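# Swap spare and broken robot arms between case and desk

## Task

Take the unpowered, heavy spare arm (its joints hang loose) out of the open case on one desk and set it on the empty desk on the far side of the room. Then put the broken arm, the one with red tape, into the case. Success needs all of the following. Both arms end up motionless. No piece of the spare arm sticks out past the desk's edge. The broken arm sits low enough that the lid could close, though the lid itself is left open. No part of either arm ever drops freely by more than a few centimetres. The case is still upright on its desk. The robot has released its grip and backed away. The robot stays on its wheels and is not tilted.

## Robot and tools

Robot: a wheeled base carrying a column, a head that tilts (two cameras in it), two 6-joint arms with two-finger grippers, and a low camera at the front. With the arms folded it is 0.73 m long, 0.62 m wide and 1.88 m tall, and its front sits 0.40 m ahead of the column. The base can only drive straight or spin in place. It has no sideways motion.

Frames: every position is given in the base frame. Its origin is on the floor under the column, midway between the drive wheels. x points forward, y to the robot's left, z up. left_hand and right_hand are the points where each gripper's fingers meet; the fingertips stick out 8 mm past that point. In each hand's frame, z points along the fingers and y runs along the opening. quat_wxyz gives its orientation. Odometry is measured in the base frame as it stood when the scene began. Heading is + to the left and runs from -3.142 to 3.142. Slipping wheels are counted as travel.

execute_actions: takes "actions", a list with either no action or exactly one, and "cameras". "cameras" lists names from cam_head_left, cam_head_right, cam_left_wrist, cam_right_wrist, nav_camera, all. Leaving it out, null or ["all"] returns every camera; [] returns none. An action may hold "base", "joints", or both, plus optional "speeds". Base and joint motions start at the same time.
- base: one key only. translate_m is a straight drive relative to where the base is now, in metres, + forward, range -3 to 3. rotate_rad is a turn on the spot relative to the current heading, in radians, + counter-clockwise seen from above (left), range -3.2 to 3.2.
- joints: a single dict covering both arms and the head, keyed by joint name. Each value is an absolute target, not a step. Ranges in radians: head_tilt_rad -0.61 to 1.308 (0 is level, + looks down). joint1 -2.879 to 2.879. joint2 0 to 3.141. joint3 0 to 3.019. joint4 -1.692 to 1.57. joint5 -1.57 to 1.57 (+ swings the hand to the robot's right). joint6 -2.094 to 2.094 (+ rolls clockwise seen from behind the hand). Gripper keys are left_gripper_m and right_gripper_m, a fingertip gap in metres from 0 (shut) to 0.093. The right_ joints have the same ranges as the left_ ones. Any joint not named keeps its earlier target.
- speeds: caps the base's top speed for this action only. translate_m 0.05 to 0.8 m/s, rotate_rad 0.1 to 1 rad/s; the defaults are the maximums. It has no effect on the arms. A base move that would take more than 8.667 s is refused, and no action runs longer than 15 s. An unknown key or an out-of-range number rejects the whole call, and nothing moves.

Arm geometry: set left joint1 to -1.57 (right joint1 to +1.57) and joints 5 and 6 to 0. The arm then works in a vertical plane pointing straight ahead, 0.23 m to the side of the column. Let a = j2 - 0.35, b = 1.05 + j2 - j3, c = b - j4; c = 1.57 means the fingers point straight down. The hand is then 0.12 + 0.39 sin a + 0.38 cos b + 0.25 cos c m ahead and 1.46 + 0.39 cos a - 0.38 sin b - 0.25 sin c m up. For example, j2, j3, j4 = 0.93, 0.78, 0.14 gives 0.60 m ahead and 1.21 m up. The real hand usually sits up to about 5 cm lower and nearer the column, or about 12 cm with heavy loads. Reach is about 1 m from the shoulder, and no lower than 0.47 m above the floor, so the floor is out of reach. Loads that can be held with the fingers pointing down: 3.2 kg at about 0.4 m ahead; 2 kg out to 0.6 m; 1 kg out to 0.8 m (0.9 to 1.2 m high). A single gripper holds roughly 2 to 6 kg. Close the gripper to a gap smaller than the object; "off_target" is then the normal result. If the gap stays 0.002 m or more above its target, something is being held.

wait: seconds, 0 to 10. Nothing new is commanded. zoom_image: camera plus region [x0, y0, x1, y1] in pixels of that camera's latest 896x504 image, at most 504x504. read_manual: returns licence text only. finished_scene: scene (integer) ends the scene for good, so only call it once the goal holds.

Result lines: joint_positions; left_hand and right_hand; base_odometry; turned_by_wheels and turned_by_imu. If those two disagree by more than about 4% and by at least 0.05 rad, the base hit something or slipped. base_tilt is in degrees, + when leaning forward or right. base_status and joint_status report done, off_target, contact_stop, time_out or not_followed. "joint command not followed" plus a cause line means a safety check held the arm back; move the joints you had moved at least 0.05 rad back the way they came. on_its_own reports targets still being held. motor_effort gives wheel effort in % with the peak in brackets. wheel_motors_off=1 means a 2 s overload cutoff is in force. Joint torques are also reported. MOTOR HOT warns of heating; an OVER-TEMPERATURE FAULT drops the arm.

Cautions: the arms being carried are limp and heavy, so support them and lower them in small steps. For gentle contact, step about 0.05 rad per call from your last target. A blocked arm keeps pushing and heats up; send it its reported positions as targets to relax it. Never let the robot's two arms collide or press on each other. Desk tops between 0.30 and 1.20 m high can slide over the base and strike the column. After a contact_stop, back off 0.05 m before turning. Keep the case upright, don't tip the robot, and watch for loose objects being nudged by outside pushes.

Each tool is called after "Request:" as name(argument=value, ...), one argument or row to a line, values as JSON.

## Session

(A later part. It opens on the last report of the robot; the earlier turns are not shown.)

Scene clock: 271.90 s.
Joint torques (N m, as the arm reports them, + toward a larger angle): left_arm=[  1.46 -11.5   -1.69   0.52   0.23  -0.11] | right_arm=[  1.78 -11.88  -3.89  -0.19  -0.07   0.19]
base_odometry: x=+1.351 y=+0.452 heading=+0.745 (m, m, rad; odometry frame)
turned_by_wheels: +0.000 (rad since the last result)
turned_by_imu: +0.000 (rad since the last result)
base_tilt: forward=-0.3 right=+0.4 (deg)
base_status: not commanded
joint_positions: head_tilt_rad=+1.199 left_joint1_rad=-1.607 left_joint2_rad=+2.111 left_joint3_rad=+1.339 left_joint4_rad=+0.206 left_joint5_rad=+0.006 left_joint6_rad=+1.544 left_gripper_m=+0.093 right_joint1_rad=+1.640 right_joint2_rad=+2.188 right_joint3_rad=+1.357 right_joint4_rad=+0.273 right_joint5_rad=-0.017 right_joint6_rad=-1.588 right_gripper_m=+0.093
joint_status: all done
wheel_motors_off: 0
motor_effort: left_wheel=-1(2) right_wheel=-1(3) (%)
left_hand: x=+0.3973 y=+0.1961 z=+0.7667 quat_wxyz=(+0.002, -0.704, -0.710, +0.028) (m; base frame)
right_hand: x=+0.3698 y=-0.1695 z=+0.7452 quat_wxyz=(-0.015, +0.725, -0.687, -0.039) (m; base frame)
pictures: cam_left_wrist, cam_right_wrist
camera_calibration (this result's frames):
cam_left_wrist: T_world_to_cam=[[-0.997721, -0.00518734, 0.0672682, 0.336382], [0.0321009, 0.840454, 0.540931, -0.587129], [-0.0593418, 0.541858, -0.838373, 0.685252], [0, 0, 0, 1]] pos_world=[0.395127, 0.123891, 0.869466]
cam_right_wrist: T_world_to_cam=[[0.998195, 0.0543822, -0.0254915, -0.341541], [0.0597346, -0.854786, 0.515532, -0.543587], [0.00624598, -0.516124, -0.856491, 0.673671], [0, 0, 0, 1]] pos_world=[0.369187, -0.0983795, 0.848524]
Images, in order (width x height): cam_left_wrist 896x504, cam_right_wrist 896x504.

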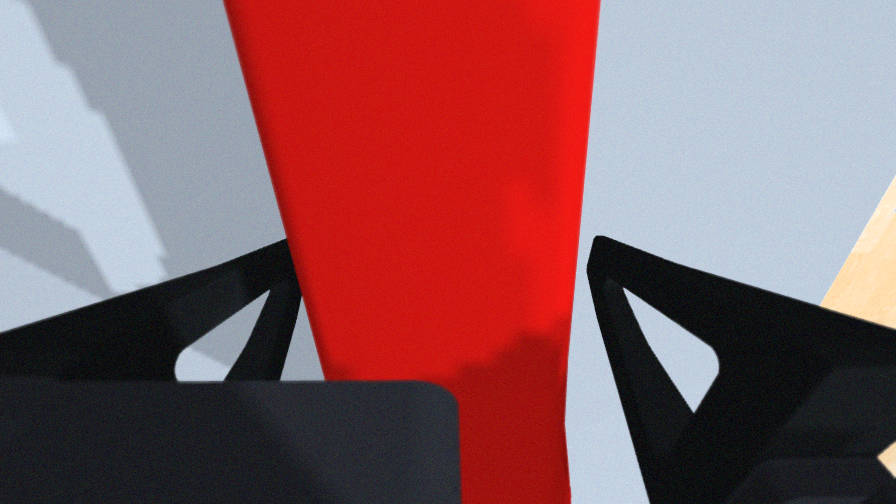

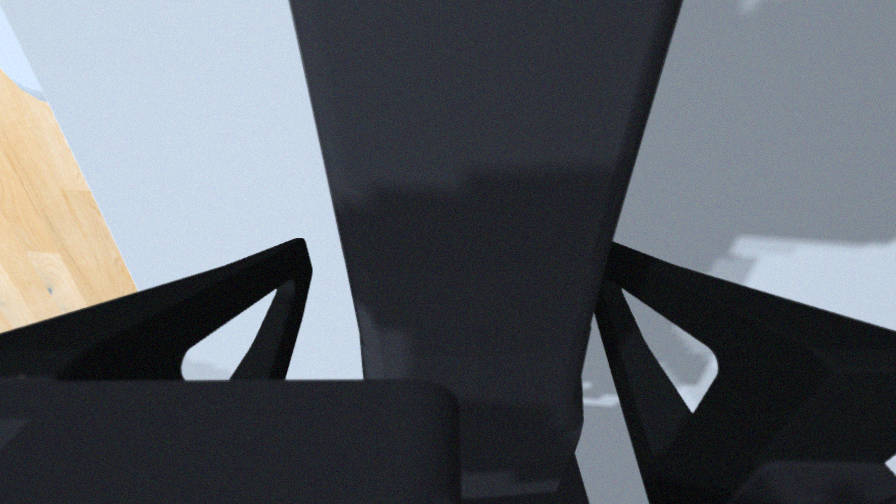

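Request:
execute_actions(
  actions=[
    {"joints":{"left_gripper_m":0,"right_gripper_m":0}},
  ],
  cameras=[],
)

Request:
execute_actions(
  actions=[
    {"joints":{"left_joint2_rad":2.0,"left_joint3_rad":1.28,"right_joint2_rad":2.07,"right_joint3_rad":1.31}},
  ],
  cameras=[],
)

Request:
execute_actions(
  actions=[
    {"joints":{"left_joint2_rad":1.9,"left_joint3_rad":1.18,"right_joint2_rad":1.97,"right_joint3_rad":1.21}},
  ],
  cameras=[],
)

Request:
execute_actions(
  actions=[
    {"joints":{"left_joint2_rad":1.78,"left_joint3_rad":1.06,"right_joint2_rad":1.85,"right_joint3_rad":1.09}},
  ],
  cameras=[],
)

Request:
execute_actions(
  actions=[
    {"joints":{"left_joint2_rad":1.64,"left_joint3_rad":0.94,"left_joint4_rad":0.15,"right_joint2_rad":1.71,"right_joint3_rad":0.97,"right_joint4_rad":0.24,"right_joint1_rad":1.655,"left_joint1_rad":-1.62}},
  ],
  cameras=["cam_head_left"],
)

Scene clock: 284.53 s.
Joint torques (N m, as the arm reports them, + toward a larger angle): left_arm=[  0.96 -11.96  -1.64   0.44   0.27   0.  ] | right_arm=[  1.47 -11.57  -4.2   -0.25  -0.05   0.24]
base_odometry: x=+1.351 y=+0.452 heading=+0.745 (m, m, rad; odometry frame)
turned_by_wheels: +0.000 (rad since the last result)
turned_by_imu: -0.001 (rad since the last result)
base_tilt: forward=-0.3 right=+0.3 (deg)
base_status: not commanded
joint_positions: head_tilt_rad=+1.199 left_joint1_rad=-1.607 left_joint2_rad=+2.111 left_joint3_rad=+1.337 left_joint4_rad=+0.208 left_joint5_rad=+0.006 left_joint6_rad=+1.528 left_gripper_m=+0.053 right_joint1_rad=+1.640 right_joint2_rad=+2.188 right_joint3_rad=+1.361 right_joint4_rad=+0.271 right_joint5_rad=-0.017 right_joint6_rad=-1.590 right_gripper_m=+0.053
joint_status: left_gripper_m off_target (ended at +0.053, target +0.000); right_gripper_m off_target (ended at +0.053, target +0.000)
wheel_motors_off: 0
motor_effort: left_wheel=+0(3) right_wheel=-3(5) (%)
left_hand: x=+0.3959 y=+0.1962 z=+0.7668 quat_wxyz=(+0.002, -0.698, -0.715, +0.028) (m; base frame)
right_hand: x=+0.3718 y=-0.1694 z=+0.7447 quat_wxyz=(-0.016, +0.725, -0.687, -0.038) (m; base frame)
pictures: none
No camera images: the call's "cameras" was empty. Leave "cameras" out to get every camera's image.

Scene clock: 285.23 s.
Joint torques (N m, as the arm reports them, + toward a larger angle): left_arm=[  1.05 -23.35  -6.52   0.4    0.23   0.06] | right_arm=[  1.4  -20.81  -7.61   0.11  -0.08   0.19]
base_odometry: x=+1.351 y=+0.452 heading=+0.745 (m, m, rad; odometry frame)
turned_by_wheels: +0.000 (rad since the last result)
turned_by_imu: +0.000 (rad since the last result)
base_tilt: forward=-0.2 right=+0.4 (deg)
base_status: not commanded
joint_positions: head_tilt_rad=+1.199 left_joint1_rad=-1.607 left_joint2_rad=+2.105 left_joint3_rad=+1.332 left_joint4_rad=+0.211 left_joint5_rad=+0.007 left_joint6_rad=+1.528 left_gripper_m=+0.053 right_joint1_rad=+1.640 right_joint2_rad=+2.182 right_joint3_rad=+1.358 right_joint4_rad=+0.271 right_joint5_rad=-0.017 right_joint6_rad=-1.590 right_gripper_m=+0.053
joint_status: all done
wheel_motors_off: 0
motor_effort: left_wheel=+0(0) right_wheel=-3(3) (%)
left_hand: x=+0.3976 y=+0.1961 z=+0.7688 quat_wxyz=(+0.001, -0.698, -0.715, +0.027) (m; base frame)
right_hand: x=+0.3738 y=-0.1695 z=+0.7466 quat_wxyz=(-0.017, +0.725, -0.687, -0.038) (m; base frame)
pictures: none
No camera images: the call's "cameras" was empty. Leave "cameras" out to get every camera's image.

Scene clock: 286.17 s.
Joint torques (N m, as the arm reports them, + toward a larger angle): left_arm=[  1.68 -22.37  -5.41   0.13   0.09   0.13] | right_arm=[  1.09 -19.24  -6.06  -0.02  -0.14   0.29]
base_odometry: x=+1.351 y=+0.452 heading=+0.745 (m, m, rad; odometry frame)
turned_by_wheels: +0.000 (rad since the last result)
turned_by_imu: +0.000 (rad since the last result)
base_tilt: forward=-0.3 right=+0.3 (deg)
base_status: not commanded
joint_positions: head_tilt_rad=+1.199 left_joint1_rad=-1.610 left_joint2_rad=+1.989 left_joint3_rad=+1.220 left_joint4_rad=+0.217 left_joint5_rad=+0.010 left_joint6_rad=+1.517 left_gripper_m=+0.053 right_joint1_rad=+1.642 right_joint2_rad=+2.060 right_joint3_rad=+1.242 right_joint4_rad=+0.271 right_joint5_rad=-0.016 right_joint6_rad=-1.600 right_gripper_m=+0.053
joint_status: all done
wheel_motors_off: 0
motor_effort: left_wheel=+1(0) right_wheel=-2(3) (%)
left_hand: x=+0.4073 y=+0.1948 z=+0.8128 quat_wxyz=(-0.005, -0.695, -0.719, +0.026) (m; base frame)
right_hand: x=+0.3873 y=-0.1706 z=+0.7918 quat_wxyz=(-0.019, +0.729, -0.683, -0.035) (m; base frame)
pictures: none
No camera images: the call's "cameras" was empty. Leave "cameras" out to get every camera's image.

Scene clock: 287.20 s.
Joint torques (N m, as the arm reports them, + toward a larger angle): left_arm=[  1.22 -22.37  -5.36   0.31   0.35   0.19] | right_arm=[  0.65 -20.57  -6.72  -0.11  -0.08   0.27]
base_odometry: x=+1.351 y=+0.452 heading=+0.745 (m, m, rad; odometry frame)
turned_by_wheels: +0.000 (rad since the last result)
turned_by_imu: +0.000 (rad since the last result)
base_tilt: forward=-0.3 right=+0.3 (deg)
base_status: not commanded
joint_positions: head_tilt_rad=+1.199 left_joint1_rad=-1.611 left_joint2_rad=+1.873 left_joint3_rad=+1.097 left_joint4_rad=+0.215 left_joint5_rad=+0.004 left_joint6_rad=+1.509 left_gripper_m=+0.053 right_joint1_rad=+1.649 right_joint2_rad=+1.953 right_joint3_rad=+1.127 right_joint4_rad=+0.271 right_joint5_rad=-0.017 right_joint6_rad=-1.601 right_gripper_m=+0.053
joint_status: all done
wheel_motors_off: 0
motor_effort: left_wheel=+0(3) right_wheel=-2(2) (%)
left_hand: x=+0.4037 y=+0.1967 z=+0.8581 quat_wxyz=(+0.000, -0.692, -0.721, +0.026) (m; base frame)
right_hand: x=+0.3857 y=-0.1680 z=+0.8340 quat_wxyz=(-0.019, +0.731, -0.681, -0.041) (m; base frame)
pictures: none
No camera images: the call's "cameras" was empty. Leave "cameras" out to get every camera's image.

Scene clock: 288.10 s.
Joint torques (N m, as the arm reports them, + toward a larger angle): left_arm=[  0.72 -21.96  -5.43  -0.36   0.6    0.21] | right_arm=[  1.17 -20.24  -5.58  -0.08  -0.15   0.26]
base_odometry: x=+1.351 y=+0.452 heading=+0.745 (m, m, rad; odometry frame)
turned_by_wheels: +0.000 (rad since the last result)
turned_by_imu: +0.000 (rad since the last result)
base_tilt: forward=-0.3 right=+0.3 (deg)
base_status: not commanded
joint_positions: head_tilt_rad=+1.199 left_joint1_rad=-1.618 left_joint2_rad=+1.727 left_joint3_rad=+0.980 left_joint4_rad=+0.167 left_joint5_rad=-0.001 left_joint6_rad=+1.506 left_gripper_m=+0.053 right_joint1_rad=+1.655 right_joint2_rad=+1.812 right_joint3_rad=+0.998 right_joint4_rad=+0.246 right_joint5_rad=-0.016 right_joint6_rad=-1.597 right_gripper_m=+0.053
joint_status: all done
wheel_motors_off: 0
motor_effort: left_wheel=+0(3) right_wheel=-1(4) (%)
left_hand: x=+0.4030 y=+0.1949 z=+0.9115 quat_wxyz=(+0.007, -0.692, -0.721, +0.033) (m; base frame)
right_hand: x=+0.3852 y=-0.1684 z=+0.8872 quat_wxyz=(-0.016, +0.730, -0.681, -0.046) (m; base frame)
pictures: cam_head_left
camera_calibration (this result's frames):
cam_head_left: T_world_to_cam=[[0.0596141, -0.997613, -0.0348522, 0.0744473], [-0.891802, -0.0375399, -0.450866, 0.72787], [0.448482, 0.0579592, -0.891911, 1.26971], [0, 0, 0, 1]] pos_world=[0.0752342, 0.0280022, 1.46324]
Images, in order (width x height): cam_head_left 896x504.

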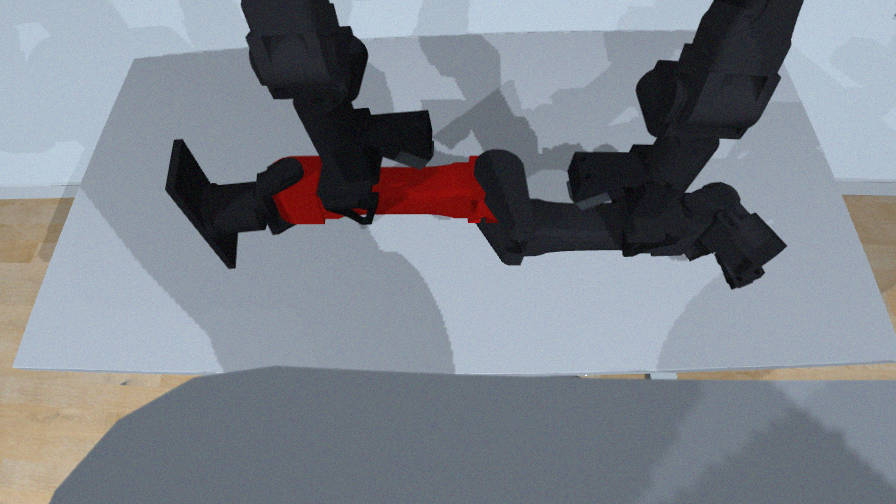

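Request:
execute_actions(
  actions=[
    {"joints":{"left_joint2_rad":1.48,"left_joint3_rad":0.83,"left_joint4_rad":0.08,"right_joint2_rad":1.54,"right_joint3_rad":0.85,"right_joint4_rad":0.19}},
  ],
  cameras=[],
)

Request:
execute_actions(
  actions=[
    {"joints":{"left_joint2_rad":1.3,"left_joint3_rad":0.75,"left_joint4_rad":0,"right_joint2_rad":1.36,"right_joint3_rad":0.76,"right_joint4_rad":0.11,"right_joint1_rad":1.67}},
  ],
  cameras=[],
)

Request:
execute_actions(
  actions=[
    {"joints":{"left_joint2_rad":1.08,"left_joint3_rad":0.68,"left_joint4_rad":-0.13,"right_joint2_rad":1.12,"right_joint3_rad":0.67,"right_joint4_rad":-0.04,"left_joint1_rad":-1.63}},
  ],
  cameras=[],
)

Request:
execute_actions(
  actions=[
    {"joints":{"left_joint2_rad":0.86,"left_joint3_rad":0.64,"left_joint4_rad":-0.3,"right_joint2_rad":0.88,"right_joint3_rad":0.63,"right_joint4_rad":-0.23,"right_joint1_rad":1.69}},
  ],
  cameras=[],
)

Request:
execute_actions(
  actions=[
    {"base":{"translate_m":-1.06},"speeds":{"translate_m":0.4},"joints":{"head_tilt_rad":0.6,"left_joint2_rad":0.63,"left_joint3_rad":0.64,"left_joint4_rad":-0.48,"right_joint2_rad":0.67,"right_joint3_rad":0.63,"right_joint4_rad":-0.43,"right_joint1_rad":1.70,"left_joint1_rad":-1.64}},
  ],
  cameras=[],
)

Request:
execute_actions(
  actions=[
    {"base":{"rotate_rad":1.64},"speeds":{"rotate_rad":0.4}},
  ],
  cameras=["cam_head_left","nav_camera"],
)

Scene clock: 309.80 s.
Joint torques (N m, as the arm reports them, + toward a larger angle): left_arm=[  1.78 -21.59  -4.62  -0.29   0.89   0.35] | right_arm=[  0.57 -21.42  -5.55   0.07  -0.15   0.26]
base_odometry: x=+1.351 y=+0.452 heading=+0.745 (m, m, rad; odometry frame)
turned_by_wheels: +0.000 (rad since the last result)
turned_by_imu: -0.002 (rad since the last result)
base_tilt: forward=-0.2 right=+0.3 (deg)
base_status: not commanded
joint_positions: head_tilt_rad=+1.199 left_joint1_rad=-1.621 left_joint2_rad=+1.565 left_joint3_rad=+0.864 left_joint4_rad=+0.099 left_joint5_rad=-0.009 left_joint6_rad=+1.495 left_gripper_m=+0.053 right_joint1_rad=+1.666 right_joint2_rad=+1.659 right_joint3_rad=+0.880 right_joint4_rad=+0.192 right_joint5_rad=-0.016 right_joint6_rad=-1.598 right_gripper_m=+0.053
joint_status: all done
wheel_motors_off: 0
motor_effort: left_wheel=+2(4) right_wheel=-2(3) (%)
left_hand: x=+0.3975 y=+0.1966 z=+0.9683 quat_wxyz=(+0.017, -0.689, -0.723, +0.040) (m; base frame)
right_hand: x=+0.3822 y=-0.1658 z=+0.9420 quat_wxyz=(-0.012, +0.732, -0.678, -0.057) (m; base frame)
pictures: none
No camera images: the call's "cameras" was empty. Leave "cameras" out to get every camera's image.

Scene clock: 310.93 s.
Joint torques (N m, as the arm reports them, + toward a larger angle): left_arm=[  0.38 -20.82  -3.25  -0.32   0.81   0.36] | right_arm=[  0.29 -21.4   -4.33   0.2   -0.4    0.28]
base_odometry: x=+1.351 y=+0.452 heading=+0.745 (m, m, rad; odometry frame)
turned_by_wheels: +0.000 (rad since the last result)
turned_by_imu: +0.000 (rad since the last result)
base_tilt: forward=-0.3 right=+0.3 (deg)
base_status: not commanded
joint_positions: head_tilt_rad=+1.199 left_joint1_rad=-1.622 left_joint2_rad=+1.386 left_joint3_rad=+0.777 left_joint4_rad=+0.015 left_joint5_rad=-0.006 left_joint6_rad=+1.489 left_gripper_m=+0.053 right_joint1_rad=+1.680 right_joint2_rad=+1.477 right_joint3_rad=+0.784 right_joint4_rad=+0.111 right_joint5_rad=-0.010 right_joint6_rad=-1.598 right_gripper_m=+0.053
joint_status: all done
wheel_motors_off: 0
motor_effort: left_wheel=+2(3) right_wheel=-3(5) (%)
left_hand: x=+0.4052 y=+0.1980 z=+1.0257 quat_wxyz=(+0.013, -0.687, -0.725, +0.038) (m; base frame)
right_hand: x=+0.3918 y=-0.1636 z=+1.0012 quat_wxyz=(-0.017, +0.735, -0.676, -0.057) (m; base frame)
pictures: none
No camera images: the call's "cameras" was empty. Leave "cameras" out to get every camera's image.

Scene clock: 312.30 s.
Joint torques (N m, as the arm reports them, + toward a larger angle): left_arm=[  1.27 -20.28  -0.42  -0.06   0.5    0.46] | right_arm=[ -0.46 -19.25  -1.23   0.24  -0.53   0.27]
base_odometry: x=+1.351 y=+0.452 heading=+0.745 (m, m, rad; odometry frame)
turned_by_wheels: +0.000 (rad since the last result)
turned_by_imu: -0.001 (rad since the last result)
base_tilt: forward=-0.3 right=+0.3 (deg)
base_status: not commanded
joint_positions: head_tilt_rad=+1.199 left_joint1_rad=-1.638 left_joint2_rad=+1.170 left_joint3_rad=+0.687 left_joint4_rad=-0.120 left_joint5_rad=+0.000 left_joint6_rad=+1.478 left_gripper_m=+0.053 right_joint1_rad=+1.684 right_joint2_rad=+1.231 right_joint3_rad=+0.674 right_joint4_rad=-0.038 right_joint5_rad=-0.008 right_joint6_rad=-1.599 right_gripper_m=+0.053
joint_status: all done
wheel_motors_off: 0
motor_effort: left_wheel=+1(4) right_wheel=-2(6) (%)
left_hand: x=+0.4019 y=+0.1925 z=+1.0919 quat_wxyz=(+0.010, -0.686, -0.726, +0.048) (m; base frame)
right_hand: x=+0.3897 y=-0.1689 z=+1.0756 quat_wxyz=(-0.012, +0.736, -0.674, -0.062) (m; base frame)
pictures: none
No camera images: the call's "cameras" was empty. Leave "cameras" out to get every camera's image.

Scene clock: 313.50 s.
Joint torques (N m, as the arm reports them, + toward a larger angle): left_arm=[  1.49 -18.86   2.22   0.     0.19   0.48] | right_arm=[ -0.54 -18.9    2.71   0.01  -0.55   0.23]
base_odometry: x=+1.351 y=+0.452 heading=+0.745 (m, m, rad; odometry frame)
turned_by_wheels: +0.000 (rad since the last result)
turned_by_imu: +0.000 (rad since the last result)
base_tilt: forward=-0.3 right=+0.3 (deg)
base_status: not commanded
joint_positions: head_tilt_rad=+1.199 left_joint1_rad=-1.638 left_joint2_rad=+0.943 left_joint3_rad=+0.632 left_joint4_rad=-0.291 left_joint5_rad=+0.008 left_joint6_rad=+1.474 left_gripper_m=+0.053 right_joint1_rad=+1.707 right_joint2_rad=+0.987 right_joint3_rad=+0.613 right_joint4_rad=-0.223 right_joint5_rad=-0.008 right_joint6_rad=-1.590 right_gripper_m=+0.053
joint_status: all done
wheel_motors_off: 0
motor_effort: left_wheel=+1(4) right_wheel=-2(5) (%)
left_hand: x=+0.4011 y=+0.1948 z=+1.1571 quat_wxyz=(+0.007, -0.684, -0.727, +0.050) (m; base frame)
right_hand: x=+0.3906 y=-0.1658 z=+1.1453 quat_wxyz=(-0.018, +0.737, -0.672, -0.069) (m; base frame)
pictures: none
No camera images: the call's "cameras" was empty. Leave "cameras" out to get every camera's image.

Scene clock: 317.47 s.
Joint torques (N m, as the arm reports them, + toward a larger angle): left_arm=[  1.86 -17.94   6.96   0.27   0.46   0.6 ] | right_arm=[ -1.67 -16.51   7.68  -0.15   0.16   0.19]
base_odometry: x=+0.572 y=-0.267 heading=+0.747 (m, m, rad; odometry frame)
turned_by_wheels: +0.002 (rad since the last result)
turned_by_imu: +0.002 (rad since the last result)
base_tilt: forward=-0.3 right=+0.3 (deg)
base_status: done
joint_positions: head_tilt_rad=+0.617 left_joint1_rad=-1.650 left_joint2_rad=+0.721 left_joint3_rad=+0.598 left_joint4_rad=-0.478 left_joint5_rad=+0.003 left_joint6_rad=+1.462 left_gripper_m=+0.053 right_joint1_rad=+1.725 right_joint2_rad=+0.762 right_joint3_rad=+0.579 right_joint4_rad=-0.418 right_joint5_rad=-0.024 right_joint6_rad=-1.586 right_gripper_m=+0.053
joint_status: all done
wheel_motors_off: 0
motor_effort: left_wheel=+1(57) right_wheel=-3(53) (%)
left_hand: x=+0.3944 y=+0.1954 z=+1.2186 quat_wxyz=(+0.005, -0.682, -0.729, +0.051) (m; base frame)
right_hand: x=+0.3850 y=-0.1642 z=+1.2074 quat_wxyz=(-0.027, +0.738, -0.669, -0.082) (m; base frame)
pictures: none
No camera images: the call's "cameras" was empty. Leave "cameras" out to get every camera's image.

Scene clock: 322.53 s.
Joint torques (N m, as the arm reports them, + toward a larger angle): left_arm=[  1.79 -18.14   6.81   0.14   0.49   0.59] | right_arm=[ -1.24 -16.24   7.64  -0.24   0.12   0.17]
base_odometry: x=+0.572 y=-0.267 heading=+2.386 (m, m, rad; odometry frame)
turned_by_wheels: +1.639 (rad since the last result)
turned_by_imu: +1.642 (rad since the last result)
base_tilt: forward=-0.3 right=+0.3 (deg)
base_status: done
joint_positions: head_tilt_rad=+0.617 left_joint1_rad=-1.652 left_joint2_rad=+0.721 left_joint3_rad=+0.598 left_joint4_rad=-0.478 left_joint5_rad=+0.001 left_joint6_rad=+1.461 left_gripper_m=+0.053 right_joint1_rad=+1.725 right_joint2_rad=+0.762 right_joint3_rad=+0.579 right_joint4_rad=-0.418 right_joint5_rad=-0.022 right_joint6_rad=-1.586 right_gripper_m=+0.053
joint_status: not commanded
wheel_motors_off: 0
motor_effort: left_wheel=-7(44) right_wheel=+5(66) (%)
left_hand: x=+0.3943 y=+0.1950 z=+1.2187 quat_wxyz=(+0.005, -0.682, -0.730, +0.051) (m; base frame)
right_hand: x=+0.3851 y=-0.1644 z=+1.2073 quat_wxyz=(-0.027, +0.738, -0.670, -0.082) (m; base frame)
pictures: cam_head_left, nav_camera
camera_calibration (this result's frames):
cam_head_left: T_world_to_cam=[[0.068959, -0.997613, 0.00362938, 0.0147185], [-0.497467, -0.0375399, -0.86667, 1.34849], [0.864738, 0.0579592, -0.498868, 0.643614], [0, 0, 0, 1]] pos_world=[0.113257, 0.0280022, 1.48972]
Images, in order (width x height): cam_head_left 896x504, nav_camera 896x504.

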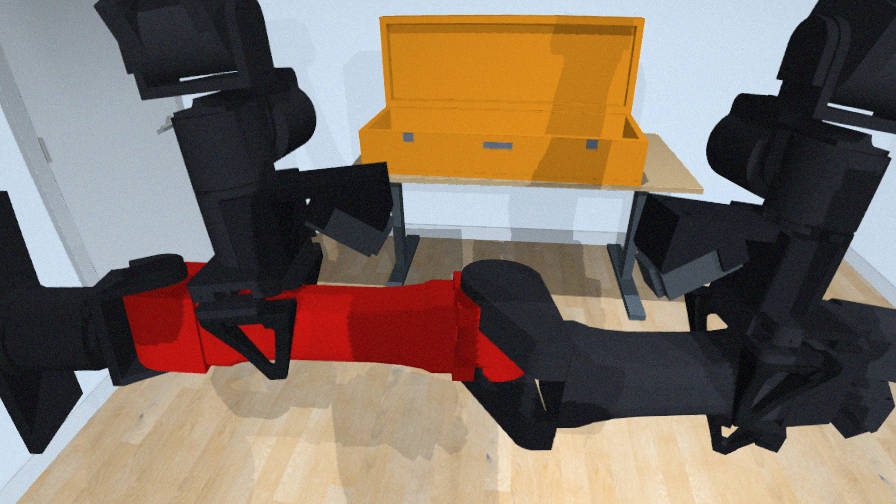

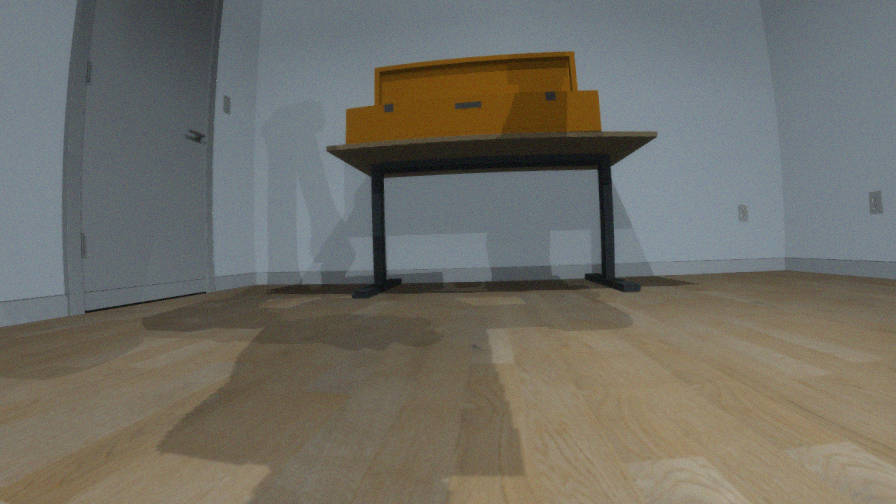

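Request:
execute_actions(
  actions=[
    {"base":{"rotate_rad":-0.035},"speeds":{"rotate_rad":0.2}},
  ],
  cameras=[],
)

Request:
execute_actions(
  actions=[
    {"base":{"translate_m":1.65},"speeds":{"translate_m":0.4},"joints":{"head_tilt_rad":1.2}},
  ],
  cameras=["cam_head_left"],
)

Scene clock: 330.23 s.
Joint torques (N m, as the arm reports them, + toward a larger angle): left_arm=[  2.24 -17.92   6.88   0.15   0.52   0.6 ] | right_arm=[ -1.5  -16.16   7.69  -0.2    0.08   0.2 ]
base_odometry: x=+0.572 y=-0.267 heading=+2.352 (m, m, rad; odometry frame)
turned_by_wheels: -0.034 (rad since the last result)
turned_by_imu: -0.036 (rad since the last result)
base_tilt: forward=-0.3 right=+0.4 (deg)
base_status: done
joint_positions: head_tilt_rad=+0.617 left_joint1_rad=-1.652 left_joint2_rad=+0.721 left_joint3_rad=+0.598 left_joint4_rad=-0.478 left_joint5_rad=+0.001 left_joint6_rad=+1.461 left_gripper_m=+0.053 right_joint1_rad=+1.725 right_joint2_rad=+0.762 right_joint3_rad=+0.579 right_joint4_rad=-0.418 right_joint5_rad=-0.021 right_joint6_rad=-1.585 right_gripper_m=+0.053
joint_status: not commanded
wheel_motors_off: 0
motor_effort: left_wheel=+3(15) right_wheel=-4(16) (%)
left_hand: x=+0.3943 y=+0.1949 z=+1.2187 quat_wxyz=(+0.005, -0.682, -0.729, +0.051) (m; base frame)
right_hand: x=+0.3851 y=-0.1645 z=+1.2073 quat_wxyz=(-0.026, +0.738, -0.670, -0.081) (m; base frame)
pictures: none
No camera images: the call's "cameras" was empty. Leave "cameras" out to get every camera's image.

Scene clock: 335.67 s.
Joint torques (N m, as the arm reports them, + toward a larger angle): left_arm=[  2.14 -18.76   6.8    0.16   0.47   0.6 ] | right_arm=[ -1.75 -16.34   7.08  -0.22  -0.05   0.23]
base_odometry: x=-0.590 y=+0.904 heading=+2.354 (m, m, rad; odometry frame)
turned_by_wheels: +0.002 (rad since the last result)
turned_by_imu: -0.004 (rad since the last result)
base_tilt: forward=-0.2 right=+0.3 (deg)
base_status: done
joint_positions: head_tilt_rad=+1.198 left_joint1_rad=-1.652 left_joint2_rad=+0.721 left_joint3_rad=+0.597 left_joint4_rad=-0.474 left_joint5_rad=+0.002 left_joint6_rad=+1.456 left_gripper_m=+0.053 right_joint1_rad=+1.725 right_joint2_rad=+0.762 right_joint3_rad=+0.584 right_joint4_rad=-0.420 right_joint5_rad=-0.019 right_joint6_rad=-1.591 right_gripper_m=+0.053
joint_status: all done
wheel_motors_off: 0
motor_effort: left_wheel=+2(72) right_wheel=-3(57) (%)
left_hand: x=+0.3947 y=+0.1947 z=+1.2184 quat_wxyz=(+0.004, -0.681, -0.731, +0.051) (m; base frame)
right_hand: x=+0.3876 y=-0.1648 z=+1.2077 quat_wxyz=(-0.027, +0.739, -0.668, -0.079) (m; base frame)
pictures: cam_head_left
camera_calibration (this result's frames):
cam_head_left: T_world_to_cam=[[0.0596331, -0.997613, -0.0348196, 0.0743962], [-0.891555, -0.0375399, -0.451353, 0.728607], [0.448969, 0.0579592, -0.891666, 1.26931], [0, 0, 0, 1]] pos_world=[0.0752761, 0.0280022, 1.46325]
Images, in order (width x height): cam_head_left 896x504.

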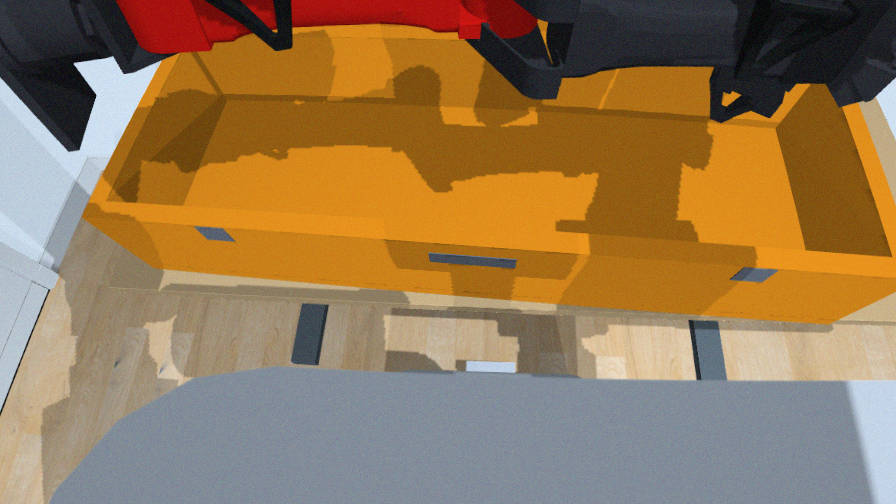

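Request:
execute_actions(
  actions=[
    {"base":{"translate_m":0.14},"speeds":{"translate_m":0.15}},
  ],
  cameras=[],
)

Request:
execute_actions(
  actions=[
    {"joints":{"left_joint2_rad":0.86,"left_joint3_rad":0.64,"left_joint4_rad":-0.3,"right_joint2_rad":0.9,"right_joint3_rad":0.63,"right_joint4_rad":-0.23,"right_joint1_rad":1.69}},
  ],
  cameras=[],
)

Request:
execute_actions(
  actions=[
    {"joints":{"left_joint2_rad":1.08,"left_joint3_rad":0.68,"left_joint4_rad":-0.13,"right_joint2_rad":1.13,"right_joint3_rad":0.67,"right_joint4_rad":-0.04,"right_joint1_rad":1.67}},
  ],
  cameras=["cam_head_left"],
)

Scene clock: 348.50 s.
Joint torques (N m, as the arm reports them, + toward a larger angle): left_arm=[  1.79 -18.01   6.79   0.18   0.53   0.66] | right_arm=[ -1.8  -16.39   6.88  -0.14  -0.04   0.23]
base_odometry: x=-0.689 y=+1.003 heading=+2.356 (m, m, rad; odometry frame)
turned_by_wheels: +0.002 (rad since the last result)
turned_by_imu: +0.000 (rad since the last result)
base_tilt: forward=-0.3 right=+0.3 (deg)
base_status: done
joint_positions: head_tilt_rad=+1.199 left_joint1_rad=-1.652 left_joint2_rad=+0.721 left_joint3_rad=+0.598 left_joint4_rad=-0.474 left_joint5_rad=+0.002 left_joint6_rad=+1.456 left_gripper_m=+0.053 right_joint1_rad=+1.725 right_joint2_rad=+0.763 right_joint3_rad=+0.585 right_joint4_rad=-0.420 right_joint5_rad=-0.019 right_joint6_rad=-1.591 right_gripper_m=+0.053
joint_status: not commanded
wheel_motors_off: 0
motor_effort: left_wheel=+2(40) right_wheel=-3(59) (%)
left_hand: x=+0.3951 y=+0.1947 z=+1.2185 quat_wxyz=(+0.004, -0.681, -0.731, +0.051) (m; base frame)
right_hand: x=+0.3881 y=-0.1648 z=+1.2077 quat_wxyz=(-0.027, +0.740, -0.668, -0.079) (m; base frame)
pictures: none
No camera images: the call's "cameras" was empty. Leave "cameras" out to get every camera's image.

Scene clock: 349.63 s.
Joint torques (N m, as the arm reports them, + toward a larger angle): left_arm=[  1.23 -19.99   3.13   0.02   0.52   0.59] | right_arm=[  0.54 -18.8    2.93   0.24   0.21   0.18]
base_odometry: x=-0.689 y=+1.003 heading=+2.356 (m, m, rad; odometry frame)
turned_by_wheels: +0.000 (rad since the last result)
turned_by_imu: +0.000 (rad since the last result)
base_tilt: forward=-0.3 right=+0.3 (deg)
base_status: not commanded
joint_positions: head_tilt_rad=+1.199 left_joint1_rad=-1.647 left_joint2_rad=+0.962 left_joint3_rad=+0.620 left_joint4_rad=-0.294 left_joint5_rad=+0.000 left_joint6_rad=+1.465 left_gripper_m=+0.053 right_joint1_rad=+1.698 right_joint2_rad=+1.009 right_joint3_rad=+0.605 right_joint4_rad=-0.233 right_joint5_rad=-0.024 right_joint6_rad=-1.591 right_gripper_m=+0.053
joint_status: all done
wheel_motors_off: 0
motor_effort: left_wheel=+3(4) right_wheel=-4(4) (%)
left_hand: x=+0.3864 y=+0.1925 z=+1.1513 quat_wxyz=(+0.021, -0.683, -0.728, +0.062) (m; base frame)
right_hand: x=+0.3760 y=-0.1674 z=+1.1393 quat_wxyz=(-0.006, +0.735, -0.672, -0.087) (m; base frame)
pictures: none
No camera images: the call's "cameras" was empty. Leave "cameras" out to get every camera's image.

Scene clock: 350.93 s.
Joint torques (N m, as the arm reports them, + toward a larger angle): left_arm=[  1.74 -20.86  -0.31   0.01   0.61   0.45] | right_arm=[  0.96 -18.68  -0.57   0.5    0.47   0.19]
base_odometry: x=-0.689 y=+1.003 heading=+2.356 (m, m, rad; odometry frame)
turned_by_wheels: +0.000 (rad since the last result)
turned_by_imu: -0.001 (rad since the last result)
base_tilt: forward=-0.3 right=+0.4 (deg)
base_status: not commanded
joint_positions: head_tilt_rad=+1.199 left_joint1_rad=-1.642 left_joint2_rad=+1.174 left_joint3_rad=+0.685 left_joint4_rad=-0.122 left_joint5_rad=-0.001 left_joint6_rad=+1.480 left_gripper_m=+0.053 right_joint1_rad=+1.674 right_joint2_rad=+1.231 right_joint3_rad=+0.667 right_joint4_rad=-0.042 right_joint5_rad=-0.030 right_joint6_rad=-1.596 right_gripper_m=+0.053
joint_status: all done
wheel_motors_off: 0
motor_effort: left_wheel=+2(5) right_wheel=-2(7) (%)
left_hand: x=+0.3983 y=+0.1906 z=+1.0908 quat_wxyz=(+0.012, -0.688, -0.724, +0.051) (m; base frame)
right_hand: x=+0.3845 y=-0.1703 z=+1.0761 quat_wxyz=(-0.013, +0.733, -0.677, -0.070) (m; base frame)
pictures: cam_head_left
camera_calibration (this result's frames):
cam_head_left: T_world_to_cam=[[0.0596173, -0.997613, -0.0348468, 0.0744389], [-0.891761, -0.0375399, -0.450947, 0.727991], [0.448562, 0.0579592, -0.89187, 1.26965], [0, 0, 0, 1]] pos_world=[0.0752411, 0.0280022, 1.46324]
Images, in order (width x height): cam_head_left 896x504.

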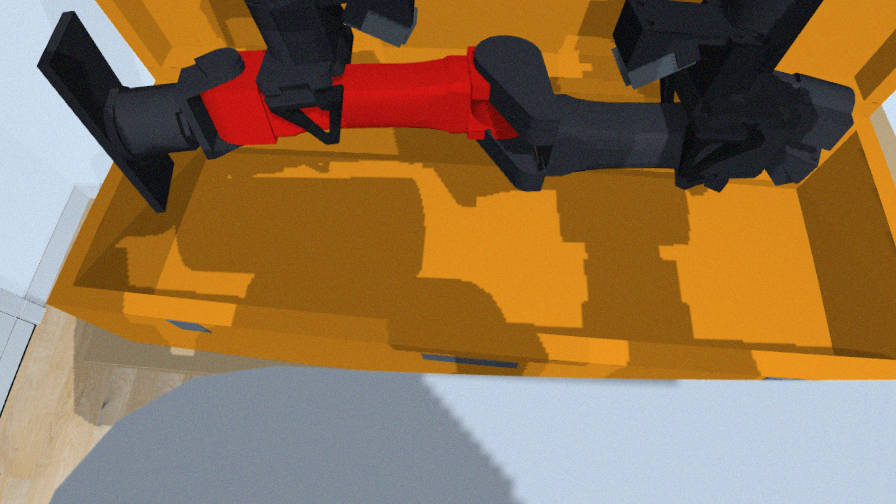

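Request:
execute_actions(
  actions=[
    {"joints":{"left_joint2_rad":1.3,"left_joint3_rad":0.76,"left_joint4_rad":0,"right_joint2_rad":1.36,"right_joint3_rad":0.77,"right_joint4_rad":0.11,"right_joint1_rad":1.66}},
  ],
  cameras=[],
)

Request:
execute_actions(
  actions=[
    {"joints":{"left_joint2_rad":1.48,"left_joint3_rad":0.85,"left_joint4_rad":0.08,"right_joint2_rad":1.54,"right_joint3_rad":0.87,"right_joint4_rad":0.19,"right_joint1_rad":1.65}},
  ],
  cameras=[],
)

Request:
execute_actions(
  actions=[
    {"joints":{"left_joint2_rad":1.6,"left_joint3_rad":0.92,"left_joint4_rad":0.13,"right_joint2_rad":1.66,"right_joint3_rad":0.94,"right_joint4_rad":0.23}},
  ],
)

Scene clock: 362.57 s.
Joint torques (N m, as the arm reports them, + toward a larger angle): left_arm=[  0.97 -21.51  -2.39  -0.24   0.75   0.33] | right_arm=[  0.43 -19.28  -2.36   0.6    0.61   0.31]
base_odometry: x=-0.689 y=+1.003 heading=+2.356 (m, m, rad; odometry frame)
turned_by_wheels: +0.000 (rad since the last result)
turned_by_imu: -0.002 (rad since the last result)
base_tilt: forward=-0.3 right=+0.3 (deg)
base_status: not commanded
joint_positions: head_tilt_rad=+1.199 left_joint1_rad=-1.634 left_joint2_rad=+1.387 left_joint3_rad=+0.779 left_joint4_rad=+0.013 left_joint5_rad=-0.005 left_joint6_rad=+1.490 left_gripper_m=+0.053 right_joint1_rad=+1.662 right_joint2_rad=+1.460 right_joint3_rad=+0.774 right_joint4_rad=+0.102 right_joint5_rad=-0.032 right_joint6_rad=-1.599 right_gripper_m=+0.053
joint_status: all done
wheel_motors_off: 0
motor_effort: left_wheel=+2(5) right_wheel=-4(8) (%)
left_hand: x=+0.4056 y=+0.1913 z=+1.0258 quat_wxyz=(+0.010, -0.690, -0.723, +0.042) (m; base frame)
right_hand: x=+0.3912 y=-0.1702 z=+1.0061 quat_wxyz=(-0.018, +0.732, -0.679, -0.060) (m; base frame)
pictures: none
No camera images: the call's "cameras" was empty. Leave "cameras" out to get every camera's image.

Scene clock: 363.77 s.
Joint torques (N m, as the arm reports them, + toward a larger angle): left_arm=[ -0.36 -21.74  -4.12  -0.1    0.8    0.3 ] | right_arm=[  0.82 -19.69  -3.87   0.71   0.57   0.28]
base_odometry: x=-0.689 y=+1.003 heading=+2.356 (m, m, rad; odometry frame)
turned_by_wheels: +0.000 (rad since the last result)
turned_by_imu: +0.000 (rad since the last result)
base_tilt: forward=-0.3 right=+0.4 (deg)
base_status: not commanded
joint_positions: head_tilt_rad=+1.199 left_joint1_rad=-1.632 left_joint2_rad=+1.564 left_joint3_rad=+0.882 left_joint4_rad=+0.093 left_joint5_rad=-0.005 left_joint6_rad=+1.496 left_gripper_m=+0.053 right_joint1_rad=+1.649 right_joint2_rad=+1.638 right_joint3_rad=+0.883 right_joint4_rad=+0.179 right_joint5_rad=-0.032 right_joint6_rad=-1.600 right_gripper_m=+0.053
joint_status: all done
wheel_motors_off: 0
motor_effort: left_wheel=+3(5) right_wheel=-4(7) (%)
left_hand: x=+0.4081 y=+0.1892 z=+0.9676 quat_wxyz=(+0.008, -0.692, -0.721, +0.039) (m; base frame)
right_hand: x=+0.3920 y=-0.1733 z=+0.9468 quat_wxyz=(-0.017, +0.730, -0.681, -0.053) (m; base frame)
pictures: none
No camera images: the call's "cameras" was empty. Leave "cameras" out to get every camera's image.

Scene clock: 364.60 s.
Joint torques (N m, as the arm reports them, + toward a larger angle): left_arm=[ -0.14 -20.77  -5.41  -0.62   0.3    0.25] | right_arm=[  1.32 -17.09  -3.93   0.9   -0.36   0.28]
base_odometry: x=-0.689 y=+1.003 heading=+2.356 (m, m, rad; odometry frame)
turned_by_wheels: +0.000 (rad since the last result)
turned_by_imu: +0.000 (rad since the last result)
base_tilt: forward=-0.2 right=+0.3 (deg)
base_status: not commanded
joint_positions: head_tilt_rad=+1.199 left_joint1_rad=-1.629 left_joint2_rad=+1.673 left_joint3_rad=+0.965 left_joint4_rad=+0.156 left_joint5_rad=+0.007 left_joint6_rad=+1.499 left_gripper_m=+0.053 right_joint1_rad=+1.645 right_joint2_rad=+1.715 right_joint3_rad=+0.954 right_joint4_rad=+0.214 right_joint5_rad=-0.011 right_joint6_rad=-1.604 right_gripper_m=+0.053
joint_status: all done
wheel_motors_off: 0
motor_effort: left_wheel=+3(5) right_wheel=-3(8) (%)
left_hand: x=+0.4197 y=+0.1871 z=+0.9290 quat_wxyz=(-0.009, -0.692, -0.721, +0.030) (m; base frame)
right_hand: x=+0.4042 y=-0.1767 z=+0.9178 quat_wxyz=(-0.019, +0.731, -0.681, -0.035) (m; base frame)
pictures: cam_head_left, cam_head_right, cam_left_wrist, cam_right_wrist, nav_camera
camera_calibration (this result's frames):
cam_head_left: T_world_to_cam=[[0.0596173, -0.997613, -0.0348468, 0.0744389], [-0.891761, -0.0375399, -0.450947, 0.727991], [0.448562, 0.0579592, -0.89187, 1.26965], [0, 0, 0, 1]] pos_world=[0.0752411, 0.0280022, 1.46324]
cam_head_right: T_world_to_cam=[[0.0482271, -0.996463, -0.0688195, 0.0528098], [-0.900117, -0.013491, -0.43544, 0.70057], [0.432971, 0.0829456, -0.897583, 1.27715], [0, 0, 0, 1]] pos_world=[0.0750791, -0.0438595, 1.45504]
cam_left_wrist: T_world_to_cam=[[-0.997658, -0.0386255, 0.0564485, 0.364058], [-0.00317094, 0.850519, 0.525935, -0.641199], [-0.068325, 0.524524, -0.84865, 0.844125], [0, 0, 0, 1]] pos_world=[0.418847, 0.11665, 1.03304]
cam_right_wrist: T_world_to_cam=[[0.997333, 0.0715633, -0.0143072, -0.377895], [0.068637, -0.853172, 0.517094, -0.645441], [0.0247985, -0.516697, -0.855809, 0.809346], [0, 0, 0, 1]] pos_world=[0.401118, -0.105443, 1.02099]
Images, in order (width x height): cam_head_left 896x504, cam_head_right 896x504, cam_left_wrist 896x504, cam_right_wrist 896x504, nav_camera 896x504.

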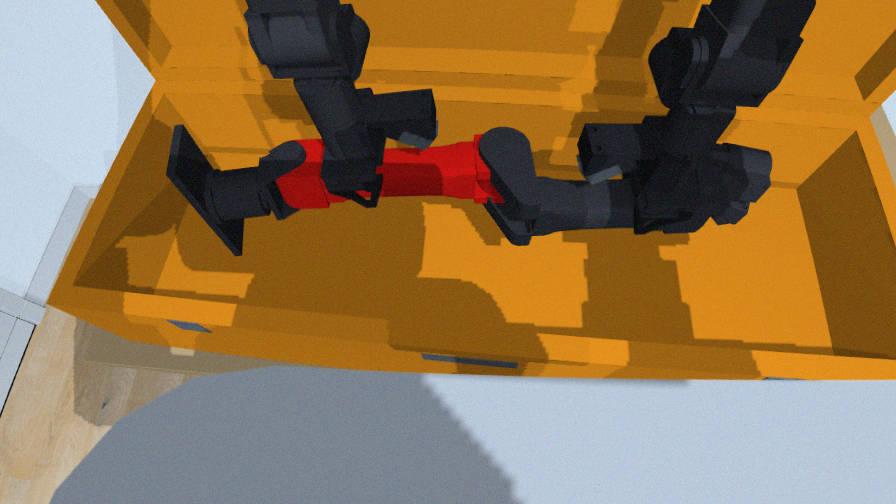

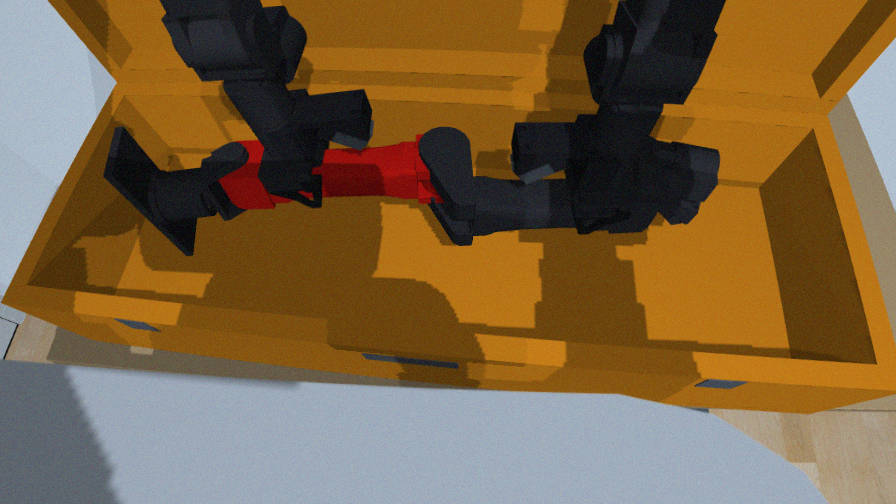

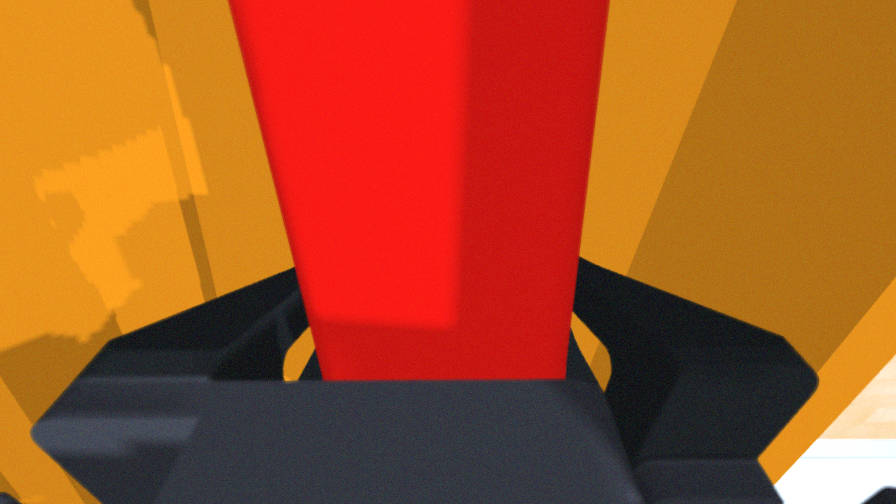

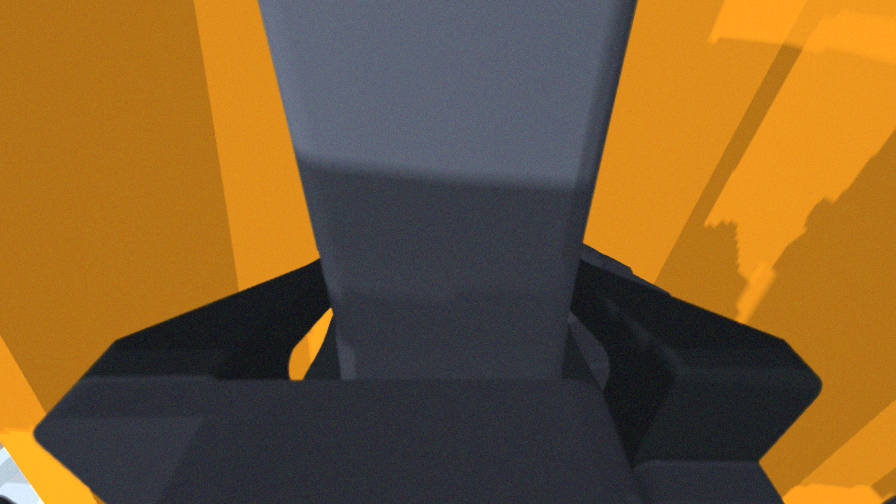

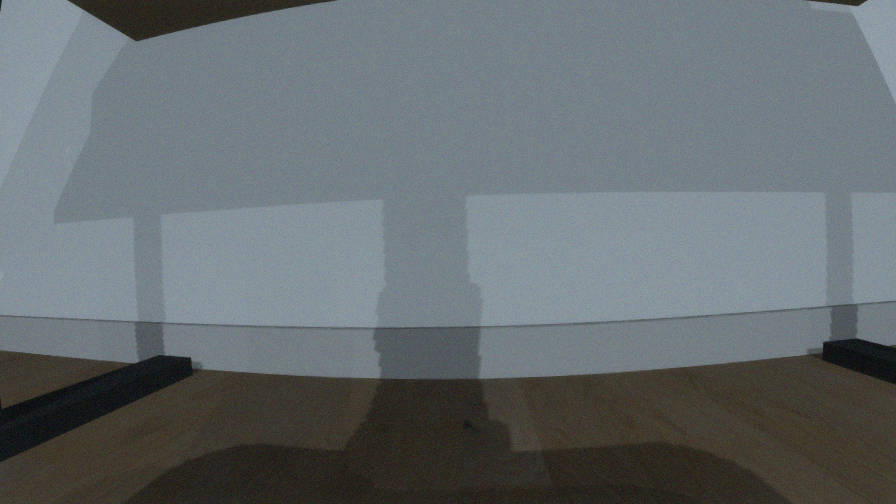

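Request:
execute_actions(
  actions=[
    {"base":{"translate_m":-0.03},"speeds":{"translate_m":0.05},"joints":{"left_joint1_rad":-1.57,"right_joint1_rad":1.715,"left_joint2_rad":1.64,"left_joint3_rad":0.95,"right_joint2_rad":1.70,"right_joint3_rad":0.97}},
  ],
  cameras=[],
)

Request:
execute_actions(
  actions=[
    {"joints":{"left_joint1_rad":-1.51,"right_joint1_rad":1.77,"left_joint2_rad":1.70,"left_joint3_rad":1.0,"right_joint2_rad":1.77,"right_joint3_rad":1.03}},
  ],
  cameras=["cam_head_right"],
)

Scene clock: 374.90 s.
Joint torques (N m, as the arm reports them, + toward a larger angle): left_arm=[  1.42 -21.03  -4.55  -0.63  -0.27  -0.05] | right_arm=[  2.56 -16.47  -2.24   1.11  -1.17  -0.06]
base_odometry: x=-0.667 y=+0.982 heading=+2.355 (m, m, rad; odometry frame)
turned_by_wheels: -0.001 (rad since the last result)
turned_by_imu: -0.002 (rad since the last result)
base_tilt: forward=-0.2 right=+0.3 (deg)
base_status: done
joint_positions: head_tilt_rad=+1.199 left_joint1_rad=-1.573 left_joint2_rad=+1.701 left_joint3_rad=+0.985 left_joint4_rad=+0.153 left_joint5_rad=+0.019 left_joint6_rad=+1.541 left_gripper_m=+0.053 right_joint1_rad=+1.702 right_joint2_rad=+1.746 right_joint3_rad=+0.965 right_joint4_rad=+0.214 right_joint5_rad=+0.006 right_joint6_rad=-1.555 right_gripper_m=+0.053
joint_status: all done
wheel_motors_off: 0
motor_effort: left_wheel=+1(33) right_wheel=+1(40) (%)
left_hand: x=+0.4166 y=+0.2202 z=+0.9180 quat_wxyz=(+0.007, -0.697, -0.717, +0.021) (m; base frame)
right_hand: x=+0.3926 y=-0.1435 z=+0.9112 quat_wxyz=(-0.022, +0.724, -0.687, -0.053) (m; base frame)
pictures: none
No camera images: the call's "cameras" was empty. Leave "cameras" out to get every camera's image.

Scene clock: 375.97 s.
Joint torques (N m, as the arm reports them, + toward a larger angle): left_arm=[  1.73 -20.72  -4.93  -0.23   0.03  -0.26] | right_arm=[  3.56 -19.27  -4.48   0.98  -0.38  -0.39]
base_odometry: x=-0.667 y=+0.982 heading=+2.355 (m, m, rad; odometry frame)
turned_by_wheels: +0.000 (rad since the last result)
turned_by_imu: +0.000 (rad since the last result)
base_tilt: forward=-0.2 right=+0.3 (deg)
base_status: not commanded
joint_positions: head_tilt_rad=+1.199 left_joint1_rad=-1.512 left_joint2_rad=+1.771 left_joint3_rad=+1.033 left_joint4_rad=+0.144 left_joint5_rad=+0.011 left_joint6_rad=+1.562 left_gripper_m=+0.053 right_joint1_rad=+1.756 right_joint2_rad=+1.855 right_joint3_rad=+1.046 right_joint4_rad=+0.214 right_joint5_rad=-0.012 right_joint6_rad=-1.520 right_gripper_m=+0.053
joint_status: all done
wheel_motors_off: 0
motor_effort: left_wheel=+1(1) right_wheel=+2(5) (%)
left_hand: x=+0.4052 y=+0.2612 z=+0.8946 quat_wxyz=(+0.039, -0.692, -0.721, +0.011) (m; base frame)
right_hand: x=+0.3768 y=-0.1015 z=+0.8784 quat_wxyz=(-0.032, +0.721, -0.687, -0.086) (m; base frame)
pictures: cam_head_right
camera_calibration (this result's frames):
cam_head_right: T_world_to_cam=[[0.0482095, -0.996463, -0.0688318, 0.0528297], [-0.900228, -0.013491, -0.43521, 0.700221], [0.432742, 0.0829456, -0.897694, 1.27733], [0, 0, 0, 1]] pos_world=[0.0750574, -0.0438595, 1.45503]
Images, in order (width x height): cam_head_right 896x504.

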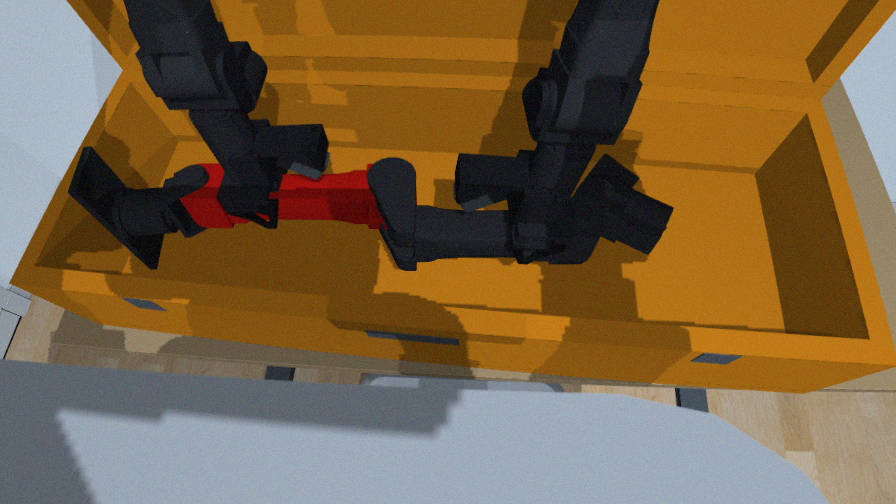

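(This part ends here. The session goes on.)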